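# Open the refrigerator door wide and leave it open

## Task

Swing the refrigerator door to a wide-open position so that it stays open on its own after the robot lets go. Slamming the door in either direction fails the task, and so does the robot toppling or finishing tilted.

## Robot and tools

ROBOT. A wheeled base with a lifting column carrying two 6-joint arms (left and right), each ending in a two-finger gripper, plus a tilting head. Shoulder height S = 0.90 m + column_m. Folded at start, the robot is 0.73 m long, 0.62 m wide and S + 0.43 m tall, with its front 0.40 m ahead of the column. The base drives forward/back and turns in place only; it cannot slide sideways.

FRAMES. Base frame: origin on the floor under the column, between the drive wheels; x forward, y to the robot's left, z up. left_hand and right_hand are reported in this frame at the point where the fingers join (tips reach 8 mm farther). A hand's z axis runs along the fingers and its y axis along the opening direction; quat_wxyz gives its orientation. The odometry frame is the base frame as it was when the scene began. Wheel odometry counts slip as travel. If turned_by_wheels and turned_by_imu disagree by more than about 4 % of the turn and at least 0.05 rad, the base bumped or slipped and its heading is off by roughly that gap. base_tilt is in degrees (forward and right positive), with about 1 degree of fixed bias.

execute_actions. Arguments: actions (a list holding one action, or empty to just read state and images) and cameras (list from cam_head_left, cam_head_right, cam_left_wrist, cam_right_wrist, nav_camera, all; omitted or null means all, [] means none). An action may contain:
- base: exactly one of translate_m (metres, relative drive from the current spot, forward positive, -3 to 3) or rotate_rad (radians, relative turn in place, counter-clockwise/left positive, -3.2 to 3.2).
- joints: one flat dictionary keyed by joint name covering both arms, head and column; each value is an absolute target. column_m 0 to 0.8 m; head_tilt_rad -0.61 to 1.308 (positive looks down); left_/right_joint1_rad -2.879 to 2.879; joint2 0 to 3.141; joint3 0 to 3.019; joint4 -1.692 to 1.57; joint5 -1.57 to 1.57 (hand swings to the robot's right when positive); joint6 -2.094 to 2.094 (roll, clockwise from behind when positive); left_/right_gripper_m 0 to 0.093 m fingertip gap.
- speeds: optional caps for translate_m (0.05 to 0.8 m/s) or rotate_rad (0.1 to 1 rad/s); defaults are the maxima. Speeds do not slow the arms.
Bad keys or out-of-range numbers cause the whole call to be rejected with no motion. Very long base moves are also rejected; split them. Joints or base left out of an action may still be driving toward earlier targets.

ARM GEOMETRY. With joint1 at -1.57 (left) or 1.57 (right) and joints 5, 6 at 0, the arm lies in a forward vertical plane 0.23 m off the column's side. Let a = j2 - 0.35, b = 1.05 + j2 - j3, c = b - j4 (c = 1.57 means fingers straight down). The hand is then about 0.12 + 0.39 sin a + 0.38 cos b + 0.25 cos c m ahead and S + 0.39 cos a - 0.38 sin b - 0.25 sin c m up; e.g. j2, j3, j4 = 0.93, 0.78, 0.14 gives 0.60 m ahead, 0.25 m below S. Real hands tend to sit up to ~5 cm lower and nearer the column. Reach is about 1 m from the shoulder. Small changes (under ~0.03 rad, or 0.08 for joints 2 and 3) may not move a joint at all. For gentle contact, step about 0.05 rad per call from your previous target.

RESULT LINES. base_status and joint_status tell how each commanded motion ended: done (within tolerance; for the base, wheels turned fully even if slipping), off_target, contact_stop (column or base only), time_out, or not_followed. A blocked arm keeps pressing; to relieve it, command its six reported positions back as targets. 'joint command not followed' with a 'cause:' line means a safety check withheld arm targets because of closeness to the other arm, the body or a room object; back the moved joints off by at least 0.05 rad, or drive away. on_its_own lists uncommanded behaviour; 'held at' is a held target, not the actual position. motor_effort lists only left_wheel and right_wheel in percent (positive pushes forward; bracket is the peak); off-rest values suggest pushing on something. wheel_motors_off = 1 means the wheel motors are cut out.

BASE CONTACT. The base stops only when a wheel stalls (contact_stop); reverse 0.05 m before retrying or turning. Pushing hard for ~3 s cuts the wheel motors for 2 s, during which the base cannot hold position. A forward tilt reading dropping 0.5 degrees or more during a move means the base is leaning back; drive back 0.05 m.

COLUMN. It may halt going down when an arm's load changes (a hand touching something); after that it refuses to descend until raised 0.2 m or to the top.

wait: seconds 0 to 10; nothing new is commanded, state and images come back.
zoom_image: camera name and region [x0, y0, x1, y1] in pixels of that camera's latest full image, at most 504 x 504.
finished_scene: scene = the current scene's number; ends it irreversibly after the robot holds its last command, and reports success.

CAMERAS. Head cameras (672x504) sit 0.91 to 1.03 m + column_m high, tilted down by about head_tilt_rad; straight ahead may be offset up to 0.3 rad from image centre. Wrist fisheyes (504x504) sit 0.10 m behind the fingertips, looking along the fingers tilted 0.62 rad toward the hand's +x; image right is the hand's -y. nav_camera is on the base front, 0.23 m up, looking forward.

AVOID. Never let the arms collide or press on each other. Do not swing the door fast open or closed. Do not tip the robot. The door must stay open without the robot holding it. Holding loads or pushing heats motors (MOTOR HOT warning at 85 °C; the arm drops at 100 °C, an OVER-TEMPERATURE FAULT). A stop reported in one call cancels the remaining motion calls in that reply.

Each tool is called after ">>>" as a command line: name --argument value for each argument, lists and objects as JSON in quotes; but a table of rows of numbers goes row by row, as --pt "numbers of a row", without its own name.

## Session

>>> execute_actions --actions '[]'

Scene clock: 0.00 s.
base_odometry: x=+0.000 y=+0.000 heading=+0.000 (m, m, rad; odometry frame)
turned_by_wheels: +0.000 (rad since the last result)
turned_by_imu: +0.000 (rad since the last result)
base_tilt: forward=-0.2 right=+0.6 (deg)
base_status: not commanded
joint_positions: column_m=+0.556 head_tilt_rad=+0.862 left_joint1_rad=-1.555 left_joint2_rad=+0.866 left_joint3_rad=+0.392 left_joint4_rad=-0.969 left_joint5_rad=-0.032 left_joint6_rad=-0.067 left_gripper_m=+0.095 right_joint1_rad=+1.572 right_joint2_rad=+0.898 right_joint3_rad=+0.393 right_joint4_rad=-0.923 right_joint5_rad=-0.020 right_joint6_rad=-0.033 right_gripper_m=+0.095
joint_status: not commanded
wheel_motors_off: 0
motor_effort: left_wheel=+0 right_wheel=+0 (%)
left_hand: x=+0.1384 y=+0.2331 z=+1.2620 quat_wxyz=(+0.443, +0.030, -0.896, -0.033) (m; base frame)
right_hand: x=+0.1395 y=-0.2217 z=+1.2523 quat_wxyz=(+0.437, +0.011, -0.899, -0.017) (m; base frame)
pictures: cam_head_left, cam_head_right, cam_left_wrist, cam_right_wrist, nav_camera
Images, in order (width x height): cam_head_left 672x504, cam_head_right 672x504, cam_left_wrist 504x504, cam_right_wrist 504x504, nav_camera 672x504.

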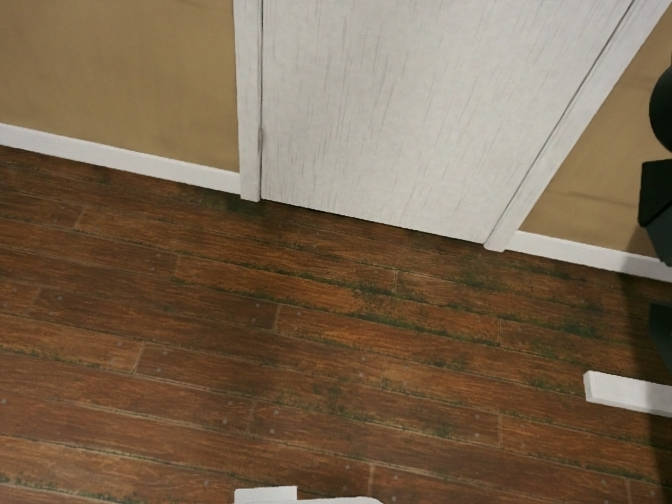

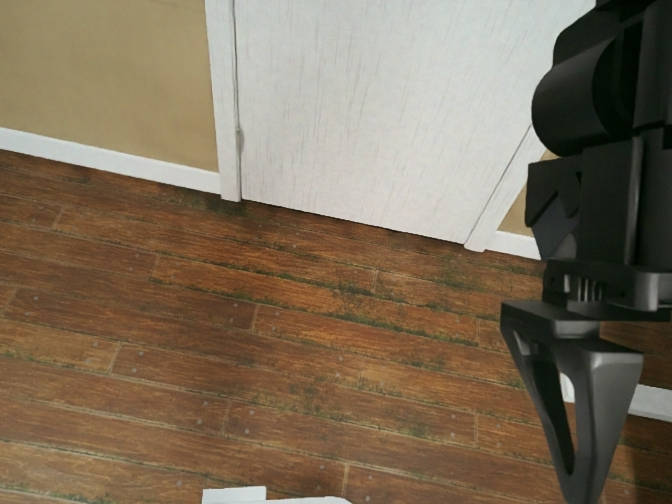

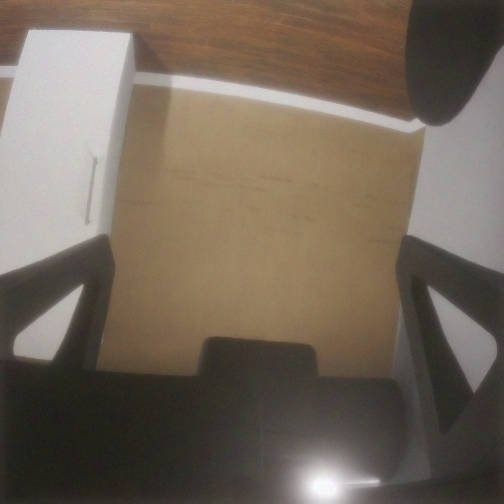

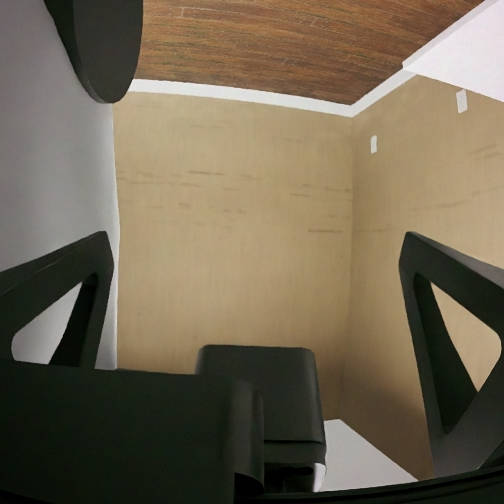

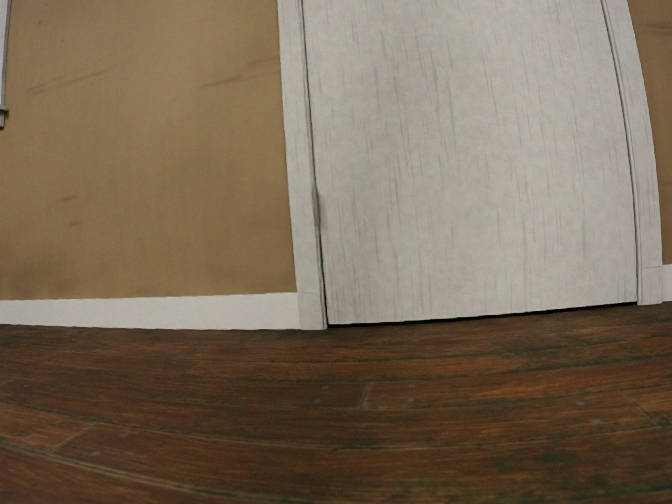

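Fridge is behind.

>>> execute_actions --actions '[{"base":{"rotate_rad":3.0},"joints":{"head_tilt_rad":0.4}}]' --cameras '["cam_head_left","nav_camera"]'

Scene clock: 4.57 s.
base_odometry: x=+0.000 y=+0.000 heading=+2.999 (m, m, rad; odometry frame)
turned_by_wheels: +2.999 (rad since the last result)
turned_by_imu: +3.039 (rad since the last result)
base_tilt: forward=-0.2 right=+0.5 (deg)
base_status: done
joint_positions: column_m=+0.556 head_tilt_rad=+0.419 left_joint1_rad=-1.555 left_joint2_rad=+0.866 left_joint3_rad=+0.392 left_joint4_rad=-0.969 left_joint5_rad=-0.032 left_joint6_rad=-0.067 left_gripper_m=+0.095 right_joint1_rad=+1.572 right_joint2_rad=+0.898 right_joint3_rad=+0.393 right_joint4_rad=-0.923 right_joint5_rad=-0.020 right_joint6_rad=-0.033 right_gripper_m=+0.095
joint_status: all done
wheel_motors_off: 0
motor_effort: left_wheel=-3(36) right_wheel=+3(29) (%)
left_hand: x=+0.1384 y=+0.2331 z=+1.2620 quat_wxyz=(+0.443, +0.030, -0.896, -0.033) (m; base frame)
right_hand: x=+0.1395 y=-0.2217 z=+1.2523 quat_wxyz=(+0.437, +0.011, -0.899, -0.017) (m; base frame)
pictures: cam_head_left, nav_camera
Images, in order (width x height): cam_head_left 672x504, nav_camera 672x504.

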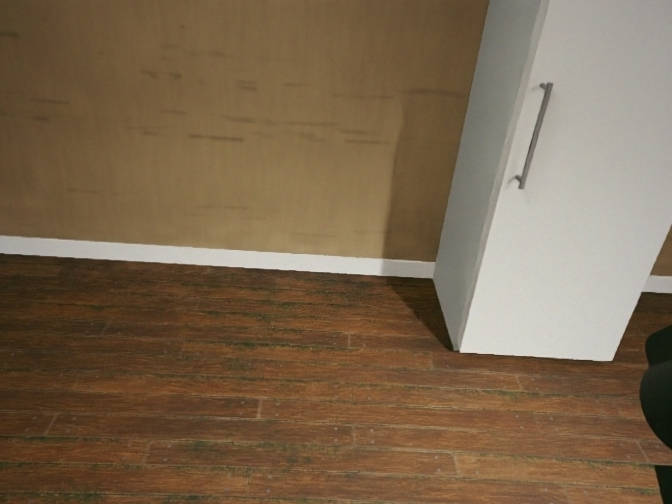

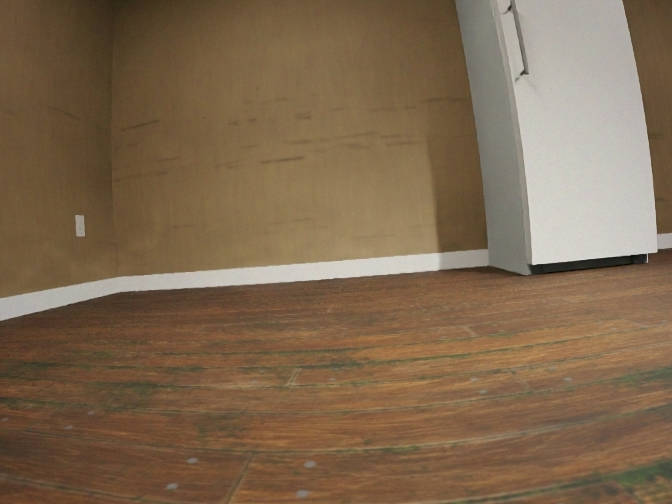

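>>> execute_actions --actions '[{"base":{"rotate_rad":-0.35}}]' --cameras '[]'

>>> execute_actions --actions '[{"base":{"translate_m":1.1},"joints":{"column_m":0.3,"right_joint2_rad":1.2,"right_joint3_rad":1.8,"right_joint4_rad":0.45,"right_joint6_rad":1.57}}]' --cameras '["cam_head_right","nav_camera"]'

Scene clock: 6.20 s.
base_odometry: x=+0.000 y=+0.000 heading=+2.650 (m, m, rad; odometry frame)
turned_by_wheels: -0.349 (rad since the last result)
turned_by_imu: -0.354 (rad since the last result)
base_tilt: forward=-0.3 right=+0.6 (deg)
base_status: done
joint_positions: column_m=+0.556 head_tilt_rad=+0.419 left_joint1_rad=-1.555 left_joint2_rad=+0.866 left_joint3_rad=+0.392 left_joint4_rad=-0.969 left_joint5_rad=-0.032 left_joint6_rad=-0.067 left_gripper_m=+0.095 right_joint1_rad=+1.572 right_joint2_rad=+0.898 right_joint3_rad=+0.393 right_joint4_rad=-0.923 right_joint5_rad=-0.020 right_joint6_rad=-0.033 right_gripper_m=+0.095
joint_status: not commanded
wheel_motors_off: 0
motor_effort: left_wheel=+3(21) right_wheel=-3(20) (%)
left_hand: x=+0.1384 y=+0.2331 z=+1.2620 quat_wxyz=(+0.443, +0.030, -0.896, -0.033) (m; base frame)
right_hand: x=+0.1395 y=-0.2217 z=+1.2523 quat_wxyz=(+0.437, +0.011, -0.899, -0.017) (m; base frame)
pictures: none
No camera images: the call's "cameras" was empty. Leave "cameras" out to get every camera's image.

Scene clock: 12.47 s.
base_odometry: x=-0.959 y=+0.513 heading=+2.635 (m, m, rad; odometry frame)
turned_by_wheels: -0.015 (rad since the last result)
turned_by_imu: -0.020 (rad since the last result)
base_tilt: forward=-0.5 right=+0.7 (deg)
base_status: translate_m off_target (by the wheels' count: +1.088 of +1.100)
joint_positions: column_m=+0.373 head_tilt_rad=+0.418 left_joint1_rad=-1.555 left_joint2_rad=+0.866 left_joint3_rad=+0.396 left_joint4_rad=-0.969 left_joint5_rad=-0.032 left_joint6_rad=-0.067 left_gripper_m=+0.095 right_joint1_rad=+1.588 right_joint2_rad=+0.944 right_joint3_rad=+1.374 right_joint4_rad=+0.575 right_joint5_rad=-0.091 right_joint6_rad=+1.527 right_gripper_m=+0.095
joint_status: column_m contact_stop (moved -0.183 of -0.256); right_joint2_rad off_target (ended at +0.944, target +1.200); right_joint3_rad off_target (ended at +1.373, target +1.800); right_joint4_rad off_target (ended at +0.575, target +0.450); right_joint6_rad off_target (ended at +1.527, target +1.570)
wheel_motors_off: 0
on_its_own: column_m is held at +0.373, not at your +0.300, since a contact_stop
motor_effort: left_wheel=+24(49) right_wheel=+29(66) (%)
left_hand: x=+0.1407 y=+0.2331 z=+1.0782 quat_wxyz=(+0.441, +0.030, -0.897, -0.033) (m; base frame)
right_hand: x=+0.8969 y=-0.2039 z=+1.3618 quat_wxyz=(-0.471, -0.477, -0.541, -0.508) (m; base frame)
pictures: cam_head_right, nav_camera
Images, in order (width x height): cam_head_right 672x504, nav_camera 672x504.

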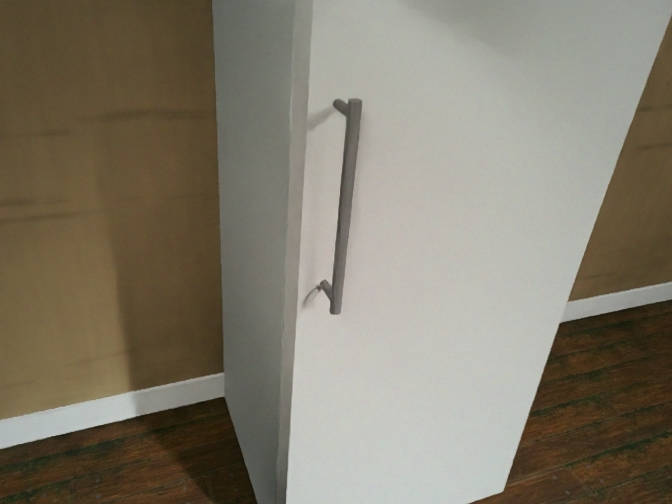

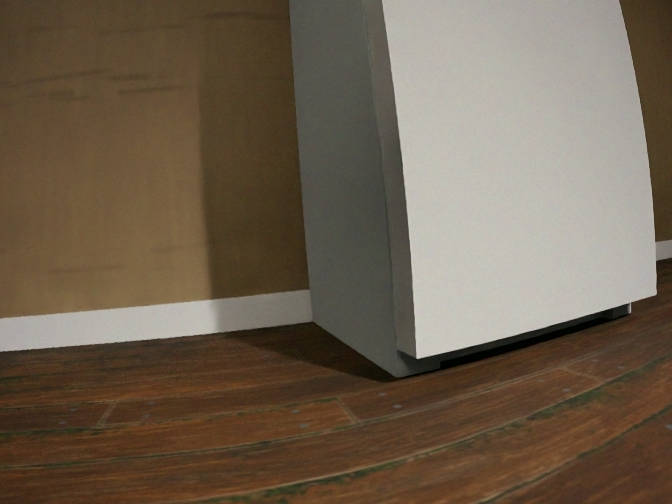

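>>> execute_actions --actions '[{"base":{"translate_m":-0.3},"joints":{"column_m":0.6}}]' --cameras '[]'

>>> execute_actions --actions '[{"base":{"rotate_rad":0.1},"joints":{"column_m":0.12}}]' --cameras '["cam_head_right","cam_right_wrist"]'

Scene clock: 16.13 s.
base_odometry: x=-0.697 y=+0.368 heading=+2.634 (m, m, rad; odometry frame)
turned_by_wheels: -0.001 (rad since the last result)
turned_by_imu: +0.000 (rad since the last result)
base_tilt: forward=-0.3 right=+0.5 (deg)
base_status: done
joint_positions: column_m=+0.600 head_tilt_rad=+0.418 left_joint1_rad=-1.555 left_joint2_rad=+0.866 left_joint3_rad=+0.391 left_joint4_rad=-0.969 left_joint5_rad=-0.032 left_joint6_rad=-0.067 left_gripper_m=+0.095 right_joint1_rad=+1.578 right_joint2_rad=+1.199 right_joint3_rad=+1.751 right_joint4_rad=+0.456 right_joint5_rad=-0.023 right_joint6_rad=+1.560 right_gripper_m=+0.095
joint_status: all done
wheel_motors_off: 0
on_its_own: right_joint2_rad moved +0.255 to your old target +1.200; right_joint3_rad moved +0.378 to your old target +1.800; right_joint4_rad moved -0.119 to your old target +0.450
motor_effort: left_wheel=-1(26) right_wheel=+1(47) (%)
left_hand: x=+0.1380 y=+0.2331 z=+1.3059 quat_wxyz=(+0.443, +0.030, -0.895, -0.033) (m; base frame)
right_hand: x=+0.9956 y=-0.2185 z=+1.5642 quat_wxyz=(-0.484, -0.502, -0.517, -0.496) (m; base frame)
pictures: none
No camera images: the call's "cameras" was empty. Leave "cameras" out to get every camera's image.

Scene clock: 22.87 s.
base_odometry: x=-0.697 y=+0.367 heading=+2.733 (m, m, rad; odometry frame)
turned_by_wheels: +0.099 (rad since the last result)
turned_by_imu: +0.102 (rad since the last result)
base_tilt: forward=-0.2 right=+0.6 (deg)
base_status: done
joint_positions: column_m=+0.120 head_tilt_rad=+0.418 left_joint1_rad=-1.555 left_joint2_rad=+0.866 left_joint3_rad=+0.391 left_joint4_rad=-0.969 left_joint5_rad=-0.032 left_joint6_rad=-0.067 left_gripper_m=+0.095 right_joint1_rad=+1.573 right_joint2_rad=+1.199 right_joint3_rad=+1.752 right_joint4_rad=+0.456 right_joint5_rad=-0.021 right_joint6_rad=+1.560 right_gripper_m=+0.095
joint_status: all done
wheel_motors_off: 0
motor_effort: left_wheel=-2(32) right_wheel=+1(33) (%)
left_hand: x=+0.1380 y=+0.2331 z=+0.8260 quat_wxyz=(+0.443, +0.030, -0.895, -0.033) (m; base frame)
right_hand: x=+0.9959 y=-0.2209 z=+1.0850 quat_wxyz=(-0.487, -0.502, -0.517, -0.494) (m; base frame)
pictures: cam_head_right, cam_right_wrist
Images, in order (width x height): cam_head_right 672x504, cam_right_wrist 504x504.

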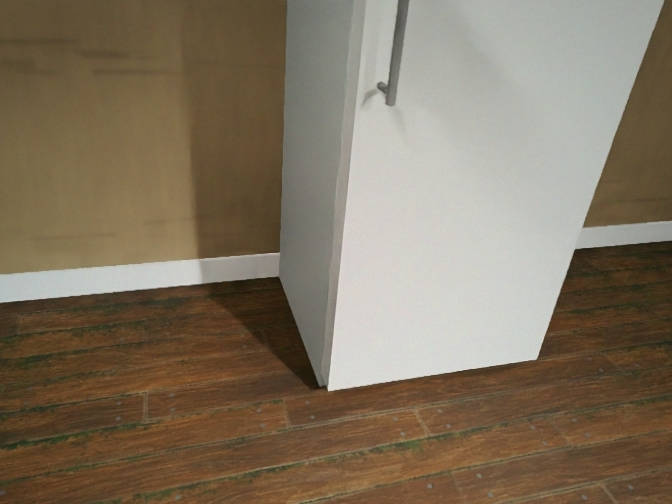

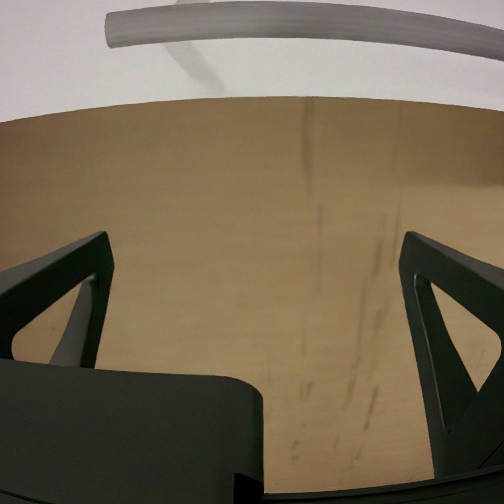

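Roll was wrong; set to 0.

>>> execute_actions --actions '[{"joints":{"right_joint6_rad":0,"column_m":0.2}}]' --cameras '["cam_right_wrist"]'

Scene clock: 24.73 s.
base_odometry: x=-0.697 y=+0.367 heading=+2.733 (m, m, rad; odometry frame)
turned_by_wheels: +0.000 (rad since the last result)
turned_by_imu: +0.001 (rad since the last result)
base_tilt: forward=-0.2 right=+0.4 (deg)
base_status: not commanded
joint_positions: column_m=+0.200 head_tilt_rad=+0.418 left_joint1_rad=-1.555 left_joint2_rad=+0.866 left_joint3_rad=+0.391 left_joint4_rad=-0.969 left_joint5_rad=-0.032 left_joint6_rad=-0.067 left_gripper_m=+0.095 right_joint1_rad=+1.573 right_joint2_rad=+1.199 right_joint3_rad=+1.752 right_joint4_rad=+0.456 right_joint5_rad=-0.021 right_joint6_rad=+0.009 right_gripper_m=+0.095
joint_status: all done
wheel_motors_off: 0
motor_effort: left_wheel=-3(3) right_wheel=+2(2) (%)
left_hand: x=+0.1380 y=+0.2331 z=+0.9059 quat_wxyz=(+0.443, +0.030, -0.895, -0.033) (m; base frame)
right_hand: x=+0.9958 y=-0.2209 z=+1.1647 quat_wxyz=(-0.693, +0.004, -0.720, -0.012) (m; base frame)
pictures: cam_right_wrist
Images, in order (width x height): cam_right_wrist 504x504.

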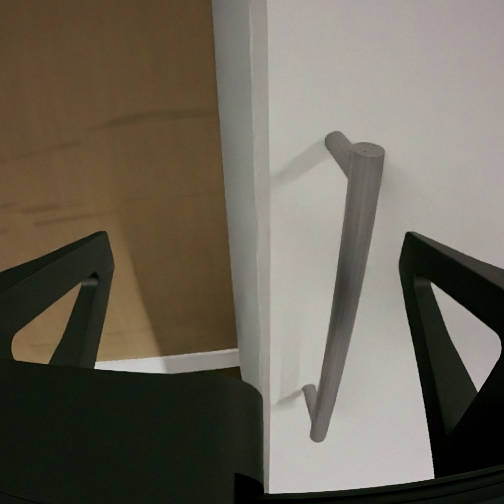

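Handle slightly right; lower a bit, turn slightly right, advance.

>>> execute_actions --actions '[{"base":{"rotate_rad":-0.03},"joints":{"column_m":0.1}}]' --cameras '[]'

>>> execute_actions --actions '[{"base":{"translate_m":0.1},"speeds":{"translate_m":0.1}}]' --cameras '["cam_right_wrist"]'

Scene clock: 26.70 s.
base_odometry: x=-0.697 y=+0.368 heading=+2.704 (m, m, rad; odometry frame)
turned_by_wheels: -0.029 (rad since the last result)
turned_by_imu: -0.029 (rad since the last result)
base_tilt: forward=-0.2 right=+0.5 (deg)
base_status: done
joint_positions: column_m=+0.100 head_tilt_rad=+0.418 left_joint1_rad=-1.555 left_joint2_rad=+0.866 left_joint3_rad=+0.391 left_joint4_rad=-0.969 left_joint5_rad=-0.032 left_joint6_rad=-0.067 left_gripper_m=+0.095 right_joint1_rad=+1.572 right_joint2_rad=+1.199 right_joint3_rad=+1.754 right_joint4_rad=+0.456 right_joint5_rad=-0.021 right_joint6_rad=+0.009 right_gripper_m=+0.095
joint_status: all done
wheel_motors_off: 0
motor_effort: left_wheel=+2(18) right_wheel=-2(26) (%)
left_hand: x=+0.1380 y=+0.2331 z=+0.8060 quat_wxyz=(+0.443, +0.030, -0.895, -0.033) (m; base frame)
right_hand: x=+0.9961 y=-0.2215 z=+1.0657 quat_wxyz=(-0.694, +0.004, -0.720, -0.011) (m; base frame)
pictures: none
No camera images: the call's "cameras" was empty. Leave "cameras" out to get every camera's image.

Scene clock: 28.40 s.
base_odometry: x=-0.787 y=+0.410 heading=+2.705 (m, m, rad; odometry frame)
turned_by_wheels: +0.001 (rad since the last result)
turned_by_imu: +0.001 (rad since the last result)
base_tilt: forward=-0.3 right=+0.7 (deg)
base_status: done
joint_positions: column_m=+0.100 head_tilt_rad=+0.418 left_joint1_rad=-1.555 left_joint2_rad=+0.866 left_joint3_rad=+0.391 left_joint4_rad=-0.969 left_joint5_rad=-0.032 left_joint6_rad=-0.067 left_gripper_m=+0.095 right_joint1_rad=+1.572 right_joint2_rad=+1.199 right_joint3_rad=+1.754 right_joint4_rad=+0.456 right_joint5_rad=-0.021 right_joint6_rad=+0.009 right_gripper_m=+0.095
joint_status: not commanded
wheel_motors_off: 0
motor_effort: left_wheel=+1(25) right_wheel=+0(39) (%)
left_hand: x=+0.1380 y=+0.2331 z=+0.8060 quat_wxyz=(+0.443, +0.030, -0.895, -0.033) (m; base frame)
right_hand: x=+0.9962 y=-0.2215 z=+1.0660 quat_wxyz=(-0.694, +0.004, -0.720, -0.011) (m; base frame)
pictures: cam_right_wrist
Images, in order (width x height): cam_right_wrist 504x504.

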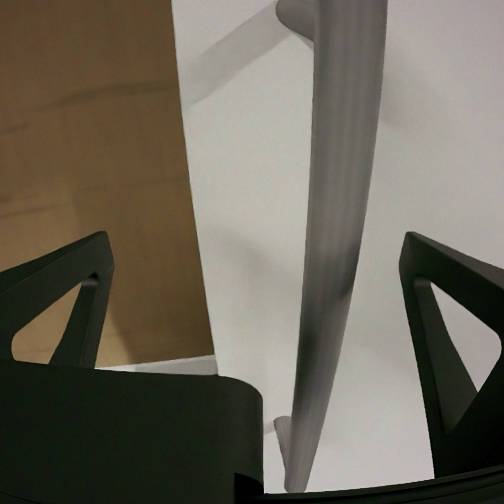

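>>> execute_actions --actions '[{"base":{"translate_m":0.05},"speeds":{"translate_m":0.1}}]' --cameras '[]'

>>> execute_actions --actions '[{"joints":{"right_gripper_m":0.0}}]' --cameras '[]'

>>> execute_actions --actions '[{"base":{"translate_m":-0.3},"speeds":{"translate_m":0.1}}]' --cameras '["cam_head_right"]'

Scene clock: 29.83 s.
base_odometry: x=-0.833 y=+0.431 heading=+2.706 (m, m, rad; odometry frame)
turned_by_wheels: +0.001 (rad since the last result)
turned_by_imu: +0.002 (rad since the last result)
base_tilt: forward=-0.3 right=+0.6 (deg)
base_status: done
joint_positions: column_m=+0.100 head_tilt_rad=+0.418 left_joint1_rad=-1.555 left_joint2_rad=+0.866 left_joint3_rad=+0.391 left_joint4_rad=-0.969 left_joint5_rad=-0.032 left_joint6_rad=-0.067 left_gripper_m=+0.095 right_joint1_rad=+1.572 right_joint2_rad=+1.199 right_joint3_rad=+1.755 right_joint4_rad=+0.456 right_joint5_rad=-0.021 right_joint6_rad=+0.009 right_gripper_m=+0.095
joint_status: not commanded
wheel_motors_off: 0
motor_effort: left_wheel=+1(47) right_wheel=-1(33) (%)
left_hand: x=+0.1382 y=+0.2331 z=+0.8059 quat_wxyz=(+0.443, +0.030, -0.895, -0.033) (m; base frame)
right_hand: x=+0.9964 y=-0.2215 z=+1.0666 quat_wxyz=(-0.695, +0.004, -0.719, -0.011) (m; base frame)
pictures: none
No camera images: the call's "cameras" was empty. Leave "cameras" out to get every camera's image.

Scene clock: 30.57 s.
base_odometry: x=-0.833 y=+0.431 heading=+2.706 (m, m, rad; odometry frame)
turned_by_wheels: +0.000 (rad since the last result)
turned_by_imu: +0.000 (rad since the last result)
base_tilt: forward=-0.3 right=+0.4 (deg)
base_status: not commanded
joint_positions: column_m=+0.100 head_tilt_rad=+0.418 left_joint1_rad=-1.555 left_joint2_rad=+0.866 left_joint3_rad=+0.391 left_joint4_rad=-0.969 left_joint5_rad=-0.032 left_joint6_rad=-0.067 left_gripper_m=+0.095 right_joint1_rad=+1.523 right_joint2_rad=+1.199 right_joint3_rad=+1.756 right_joint4_rad=+0.452 right_joint5_rad=+0.016 right_joint6_rad=+0.023 right_gripper_m=+0.016
joint_status: right_gripper_m off_target (ended at +0.016, target +0.000)
wheel_motors_off: 0
motor_effort: left_wheel=-5(5) right_wheel=+2(3) (%)
left_hand: x=+0.1382 y=+0.2331 z=+0.8059 quat_wxyz=(+0.443, +0.030, -0.895, -0.033) (m; base frame)
right_hand: x=+0.9963 y=-0.2475 z=+1.0664 quat_wxyz=(-0.694, -0.008, -0.720, +0.021) (m; base frame)
pictures: none
No camera images: the call's "cameras" was empty. Leave "cameras" out to get every camera's image.

Scene clock: 34.37 s.
base_odometry: x=-0.561 y=+0.304 heading=+2.707 (m, m, rad; odometry frame)
turned_by_wheels: +0.001 (rad since the last result)
turned_by_imu: +0.003 (rad since the last result)
base_tilt: forward=-0.2 right=+0.5 (deg)
base_status: done
joint_positions: column_m=+0.100 head_tilt_rad=+0.418 left_joint1_rad=-1.555 left_joint2_rad=+0.866 left_joint3_rad=+0.391 left_joint4_rad=-0.969 left_joint5_rad=-0.032 left_joint6_rad=-0.067 left_gripper_m=+0.095 right_joint1_rad=+1.575 right_joint2_rad=+1.216 right_joint3_rad=+1.796 right_joint4_rad=+0.441 right_joint5_rad=-0.022 right_joint6_rad=+0.010 right_gripper_m=+0.001
joint_status: not commanded
wheel_motors_off: 0
on_its_own: right_gripper_m moved -0.015 to your old target +0.000
motor_effort: left_wheel=+1(55) right_wheel=-1(29) (%)
left_hand: x=+0.1380 y=+0.2331 z=+0.8060 quat_wxyz=(+0.443, +0.030, -0.895, -0.033) (m; base frame)
right_hand: x=+1.0050 y=-0.2198 z=+1.0718 quat_wxyz=(-0.698, +0.004, -0.716, -0.014) (m; base frame)
pictures: cam_head_right
Images, in order (width x height): cam_head_right 672x504.

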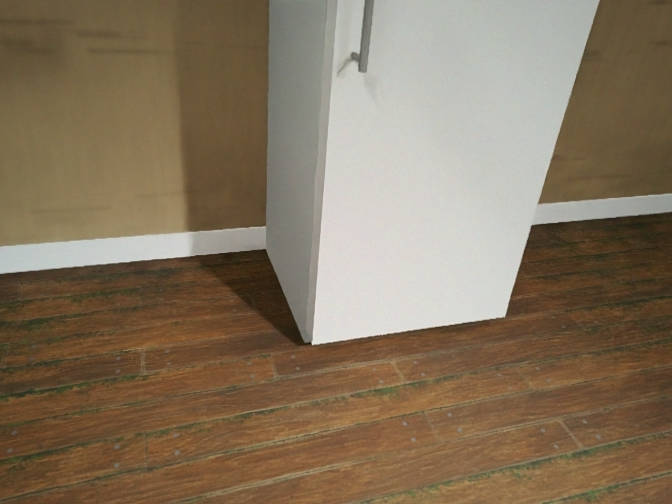

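>>> execute_actions --actions '[{"base":{"translate_m":0.34},"joints":{"right_gripper_m":0.09},"speeds":{"translate_m":0.12}}]' --cameras '[]'

>>> execute_actions --actions '[{"joints":{"right_gripper_m":0.0}}]' --cameras '[]'

>>> execute_actions --actions '[{"base":{"translate_m":-0.2},"speeds":{"translate_m":0.05}}]' --cameras '["cam_head_right"]'

Scene clock: 38.30 s.
base_odometry: x=-0.868 y=+0.447 heading=+2.707 (m, m, rad; odometry frame)
turned_by_wheels: +0.000 (rad since the last result)
turned_by_imu: +0.001 (rad since the last result)
base_tilt: forward=-0.3 right=+0.5 (deg)
base_status: done
joint_positions: column_m=+0.100 head_tilt_rad=+0.418 left_joint1_rad=-1.555 left_joint2_rad=+0.866 left_joint3_rad=+0.392 left_joint4_rad=-0.969 left_joint5_rad=-0.032 left_joint6_rad=-0.067 left_gripper_m=+0.095 right_joint1_rad=+1.592 right_joint2_rad=+1.136 right_joint3_rad=+1.679 right_joint4_rad=+0.444 right_joint5_rad=+0.013 right_joint6_rad=+0.007 right_gripper_m=+0.090
joint_status: all done
wheel_motors_off: 0
motor_effort: left_wheel=+9(35) right_wheel=+8(26) (%)
left_hand: x=+0.1384 y=+0.2331 z=+0.8059 quat_wxyz=(+0.443, +0.030, -0.896, -0.033) (m; base frame)
right_hand: x=+0.9772 y=-0.2196 z=+1.0733 quat_wxyz=(-0.685, -0.010, -0.728, -0.008) (m; base frame)
pictures: none
No camera images: the call's "cameras" was empty. Leave "cameras" out to get every camera's image.

Scene clock: 39.13 s.
base_odometry: x=-0.868 y=+0.447 heading=+2.708 (m, m, rad; odometry frame)
turned_by_wheels: +0.000 (rad since the last result)
turned_by_imu: +0.000 (rad since the last result)
base_tilt: forward=-0.3 right=+0.6 (deg)
base_status: not commanded
joint_positions: column_m=+0.100 head_tilt_rad=+0.418 left_joint1_rad=-1.555 left_joint2_rad=+0.866 left_joint3_rad=+0.392 left_joint4_rad=-0.969 left_joint5_rad=-0.032 left_joint6_rad=-0.067 left_gripper_m=+0.095 right_joint1_rad=+1.584 right_joint2_rad=+1.139 right_joint3_rad=+1.679 right_joint4_rad=+0.444 right_joint5_rad=+0.032 right_joint6_rad=+0.007 right_gripper_m=+0.067
joint_status: right_gripper_m off_target (ended at +0.067, target +0.000)
wheel_motors_off: 0
motor_effort: left_wheel=+6(18) right_wheel=+6(8) (%)
left_hand: x=+0.1384 y=+0.2331 z=+0.8059 quat_wxyz=(+0.443, +0.030, -0.896, -0.033) (m; base frame)
right_hand: x=+0.9773 y=-0.2260 z=+1.0709 quat_wxyz=(-0.684, -0.015, -0.729, +0.003) (m; base frame)
pictures: none
No camera images: the call's "cameras" was empty. Leave "cameras" out to get every camera's image.

Scene clock: 46.13 s.
base_odometry: x=-0.688 y=+0.363 heading=+2.698 (m, m, rad; odometry frame)
turned_by_wheels: -0.010 (rad since the last result)
turned_by_imu: -0.008 (rad since the last result)
base_tilt: forward=-0.1 right=+0.4 (deg)
base_status: done
joint_positions: column_m=+0.100 head_tilt_rad=+0.418 left_joint1_rad=-1.555 left_joint2_rad=+0.866 left_joint3_rad=+0.391 left_joint4_rad=-0.969 left_joint5_rad=-0.032 left_joint6_rad=-0.067 left_gripper_m=+0.095 right_joint1_rad=+1.453 right_joint2_rad=+1.238 right_joint3_rad=+1.825 right_joint4_rad=+0.440 right_joint5_rad=+0.045 right_joint6_rad=+0.067 right_gripper_m=+0.081
joint_status: not commanded
wheel_motors_off: 0
motor_effort: left_wheel=-9(46) right_wheel=-1(23) (%)
left_hand: x=+0.1378 y=+0.2331 z=+0.8061 quat_wxyz=(+0.443, +0.030, -0.895, -0.033) (m; base frame)
right_hand: x=+1.0095 y=-0.2813 z=+1.0727 quat_wxyz=(-0.701, -0.025, -0.711, +0.050) (m; base frame)
pictures: cam_head_right
Images, in order (width x height): cam_head_right 672x504.

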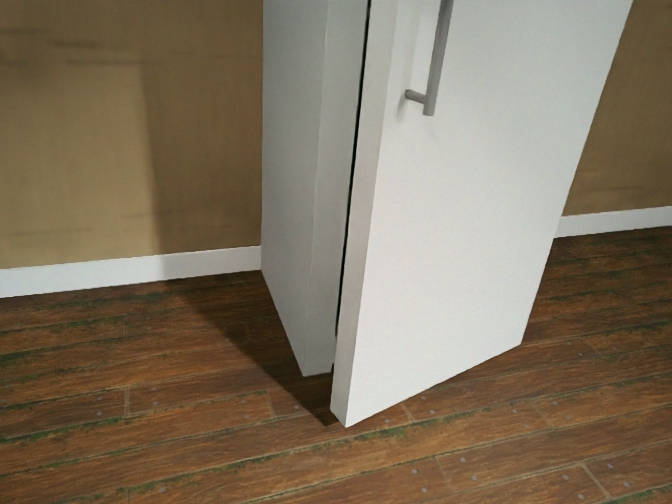

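Opening. Continue: turn right and back.

>>> execute_actions --actions '[{"base":{"rotate_rad":-0.25},"speeds":{"rotate_rad":0.12}}]' --cameras '[]'

>>> execute_actions --actions '[{"base":{"translate_m":-0.2},"speeds":{"translate_m":0.07}}]' --cameras '[]'

>>> execute_actions --actions '[{"base":{"rotate_rad":-0.3},"speeds":{"rotate_rad":0.12}}]' --cameras '["cam_head_right"]'

Scene clock: 51.80 s.
base_odometry: x=-0.688 y=+0.364 heading=+2.472 (m, m, rad; odometry frame)
turned_by_wheels: -0.226 (rad since the last result)
turned_by_imu: -0.222 (rad since the last result)
base_tilt: forward=-0.2 right=+0.5 (deg)
base_status: rotate_rad off_target (by the wheels' count: -0.226 of -0.250)
joint_positions: column_m=+0.100 head_tilt_rad=+0.418 left_joint1_rad=-1.555 left_joint2_rad=+0.866 left_joint3_rad=+0.391 left_joint4_rad=-0.969 left_joint5_rad=-0.032 left_joint6_rad=-0.067 left_gripper_m=+0.095 right_joint1_rad=+1.688 right_joint2_rad=+1.192 right_joint3_rad=+1.744 right_joint4_rad=+0.440 right_joint5_rad=-0.229 right_joint6_rad=-0.112 right_gripper_m=+0.080
joint_status: not commanded
wheel_motors_off: 0
motor_effort: left_wheel=+9(66) right_wheel=-12(31) (%)
left_hand: x=+0.1378 y=+0.2331 z=+0.8061 quat_wxyz=(+0.443, +0.030, -0.895, -0.033) (m; base frame)
right_hand: x=+0.9856 y=-0.1399 z=+1.0690 quat_wxyz=(-0.690, +0.105, -0.709, -0.101) (m; base frame)
pictures: none
No camera images: the call's "cameras" was empty. Leave "cameras" out to get every camera's image.

Scene clock: 55.37 s.
base_odometry: x=-0.532 y=+0.240 heading=+2.471 (m, m, rad; odometry frame)
turned_by_wheels: -0.001 (rad since the last result)
turned_by_imu: +0.000 (rad since the last result)
base_tilt: forward=-0.2 right=+0.6 (deg)
base_status: done
joint_positions: column_m=+0.100 head_tilt_rad=+0.418 left_joint1_rad=-1.555 left_joint2_rad=+0.866 left_joint3_rad=+0.391 left_joint4_rad=-0.969 left_joint5_rad=-0.032 left_joint6_rad=-0.067 left_gripper_m=+0.095 right_joint1_rad=+1.578 right_joint2_rad=+1.192 right_joint3_rad=+1.760 right_joint4_rad=+0.442 right_joint5_rad=-0.022 right_joint6_rad=-0.010 right_gripper_m=+0.001
joint_status: not commanded
wheel_motors_off: 0
on_its_own: right_gripper_m moved -0.079 to your old target +0.000
motor_effort: left_wheel=-1(31) right_wheel=+1(46) (%)
left_hand: x=+0.1378 y=+0.2331 z=+0.8061 quat_wxyz=(+0.443, +0.030, -0.895, -0.033) (m; base frame)
right_hand: x=+0.9967 y=-0.2186 z=+1.0724 quat_wxyz=(-0.694, +0.010, -0.720, -0.008) (m; base frame)
pictures: none
No camera images: the call's "cameras" was empty. Leave "cameras" out to get every camera's image.

Scene clock: 58.47 s.
base_odometry: x=-0.532 y=+0.239 heading=+2.172 (m, m, rad; odometry frame)
turned_by_wheels: -0.299 (rad since the last result)
turned_by_imu: -0.301 (rad since the last result)
base_tilt: forward=-0.2 right=+0.7 (deg)
base_status: done
joint_positions: column_m=+0.100 head_tilt_rad=+0.418 left_joint1_rad=-1.555 left_joint2_rad=+0.866 left_joint3_rad=+0.391 left_joint4_rad=-0.969 left_joint5_rad=-0.032 left_joint6_rad=-0.067 left_gripper_m=+0.095 right_joint1_rad=+1.574 right_joint2_rad=+1.192 right_joint3_rad=+1.760 right_joint4_rad=+0.442 right_joint5_rad=-0.021 right_joint6_rad=-0.010 right_gripper_m=+0.001
joint_status: not commanded
wheel_motors_off: 0
motor_effort: left_wheel=+2(34) right_wheel=-2(31) (%)
left_hand: x=+0.1378 y=+0.2331 z=+0.8061 quat_wxyz=(+0.443, +0.030, -0.895, -0.033) (m; base frame)
right_hand: x=+0.9967 y=-0.2204 z=+1.0723 quat_wxyz=(-0.694, +0.011, -0.720, -0.006) (m; base frame)
pictures: cam_head_right
Images, in order (width x height): cam_head_right 672x504.

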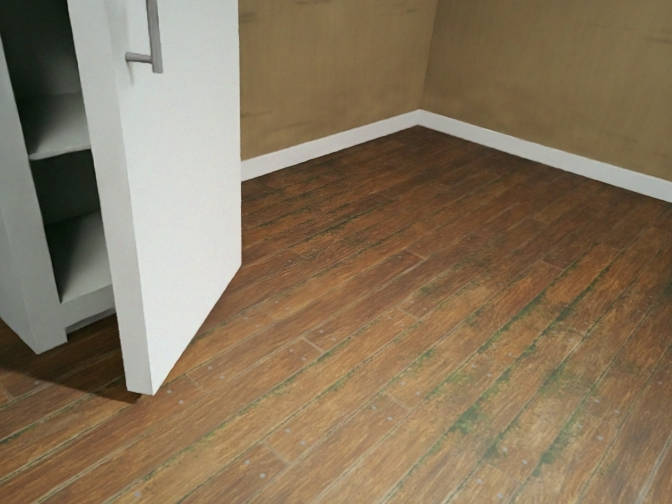

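>>> execute_actions --actions '[{"base":{"rotate_rad":0.8}}]' --cameras '["cam_head_right"]'

Scene clock: 60.93 s.
base_odometry: x=-0.532 y=+0.239 heading=+2.971 (m, m, rad; odometry frame)
turned_by_wheels: +0.799 (rad since the last result)
turned_by_imu: +0.807 (rad since the last result)
base_tilt: forward=-0.4 right=+0.6 (deg)
base_status: done
joint_positions: column_m=+0.100 head_tilt_rad=+0.418 left_joint1_rad=-1.555 left_joint2_rad=+0.866 left_joint3_rad=+0.391 left_joint4_rad=-0.969 left_joint5_rad=-0.032 left_joint6_rad=-0.067 left_gripper_m=+0.095 right_joint1_rad=+1.573 right_joint2_rad=+1.192 right_joint3_rad=+1.760 right_joint4_rad=+0.442 right_joint5_rad=-0.021 right_joint6_rad=-0.009 right_gripper_m=+0.001
joint_status: not commanded
wheel_motors_off: 0
motor_effort: left_wheel=-3(38) right_wheel=+3(38) (%)
left_hand: x=+0.1378 y=+0.2331 z=+0.8061 quat_wxyz=(+0.443, +0.030, -0.895, -0.033) (m; base frame)
right_hand: x=+0.9967 y=-0.2211 z=+1.0723 quat_wxyz=(-0.694, +0.010, -0.720, -0.005) (m; base frame)
pictures: cam_head_right
Images, in order (width x height): cam_head_right 672x504.

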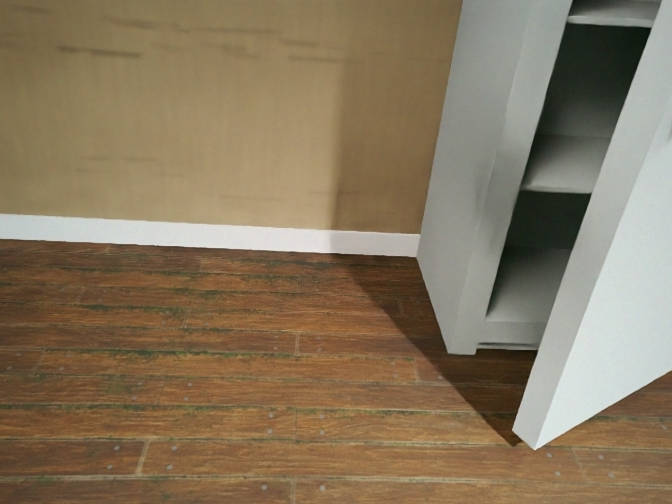

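>>> execute_actions --actions '[{"base":{"translate_m":0.2},"speeds":{"translate_m":0.15}}]' --cameras '[]'

>>> execute_actions --actions '[{"base":{"rotate_rad":-0.9},"speeds":{"rotate_rad":0.15}}]' --cameras '["cam_head_left"]'

Scene clock: 63.17 s.
base_odometry: x=-0.729 y=+0.273 heading=+2.972 (m, m, rad; odometry frame)
turned_by_wheels: +0.001 (rad since the last result)
turned_by_imu: +0.001 (rad since the last result)
base_tilt: forward=-0.2 right=+0.7 (deg)
base_status: done
joint_positions: column_m=+0.100 head_tilt_rad=+0.418 left_joint1_rad=-1.555 left_joint2_rad=+0.866 left_joint3_rad=+0.392 left_joint4_rad=-0.969 left_joint5_rad=-0.032 left_joint6_rad=-0.067 left_gripper_m=+0.095 right_joint1_rad=+1.573 right_joint2_rad=+1.192 right_joint3_rad=+1.760 right_joint4_rad=+0.442 right_joint5_rad=-0.021 right_joint6_rad=-0.009 right_gripper_m=+0.001
joint_status: not commanded
wheel_motors_off: 0
motor_effort: left_wheel=+1(31) right_wheel=-1(47) (%)
left_hand: x=+0.1384 y=+0.2331 z=+0.8059 quat_wxyz=(+0.443, +0.030, -0.896, -0.033) (m; base frame)
right_hand: x=+0.9967 y=-0.2211 z=+1.0723 quat_wxyz=(-0.694, +0.010, -0.720, -0.005) (m; base frame)
pictures: none
No camera images: the call's "cameras" was empty. Leave "cameras" out to get every camera's image.

Scene clock: 69.90 s.
base_odometry: x=-0.729 y=+0.273 heading=+2.073 (m, m, rad; odometry frame)
turned_by_wheels: -0.899 (rad since the last result)
turned_by_imu: -0.908 (rad since the last result)
base_tilt: forward=-0.3 right=+0.7 (deg)
base_status: done
joint_positions: column_m=+0.100 head_tilt_rad=+0.418 left_joint1_rad=-1.555 left_joint2_rad=+0.866 left_joint3_rad=+0.392 left_joint4_rad=-0.969 left_joint5_rad=-0.032 left_joint6_rad=-0.067 left_gripper_m=+0.095 right_joint1_rad=+1.573 right_joint2_rad=+1.192 right_joint3_rad=+1.760 right_joint4_rad=+0.442 right_joint5_rad=-0.021 right_joint6_rad=-0.009 right_gripper_m=+0.001
joint_status: not commanded
wheel_motors_off: 0
motor_effort: left_wheel=+4(29) right_wheel=-3(27) (%)
left_hand: x=+0.1384 y=+0.2331 z=+0.8059 quat_wxyz=(+0.443, +0.030, -0.896, -0.033) (m; base frame)
right_hand: x=+0.9967 y=-0.2207 z=+1.0723 quat_wxyz=(-0.694, +0.010, -0.720, -0.006) (m; base frame)
pictures: cam_head_left
Images, in order (width x height): cam_head_left 672x504.

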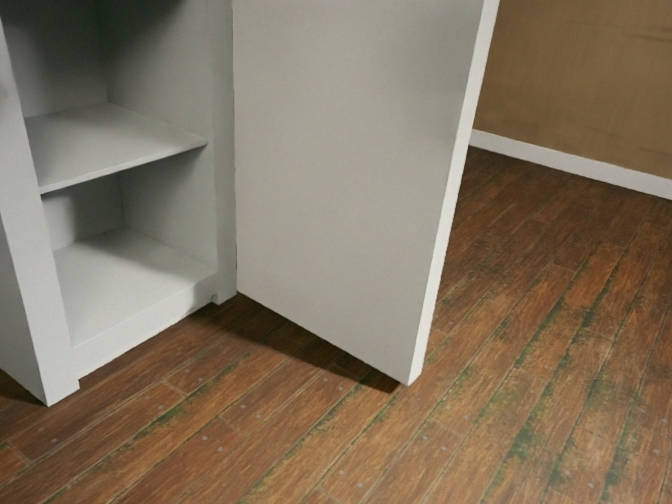

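>>> finished_scene --scene 1

The scene is finished: the task was done.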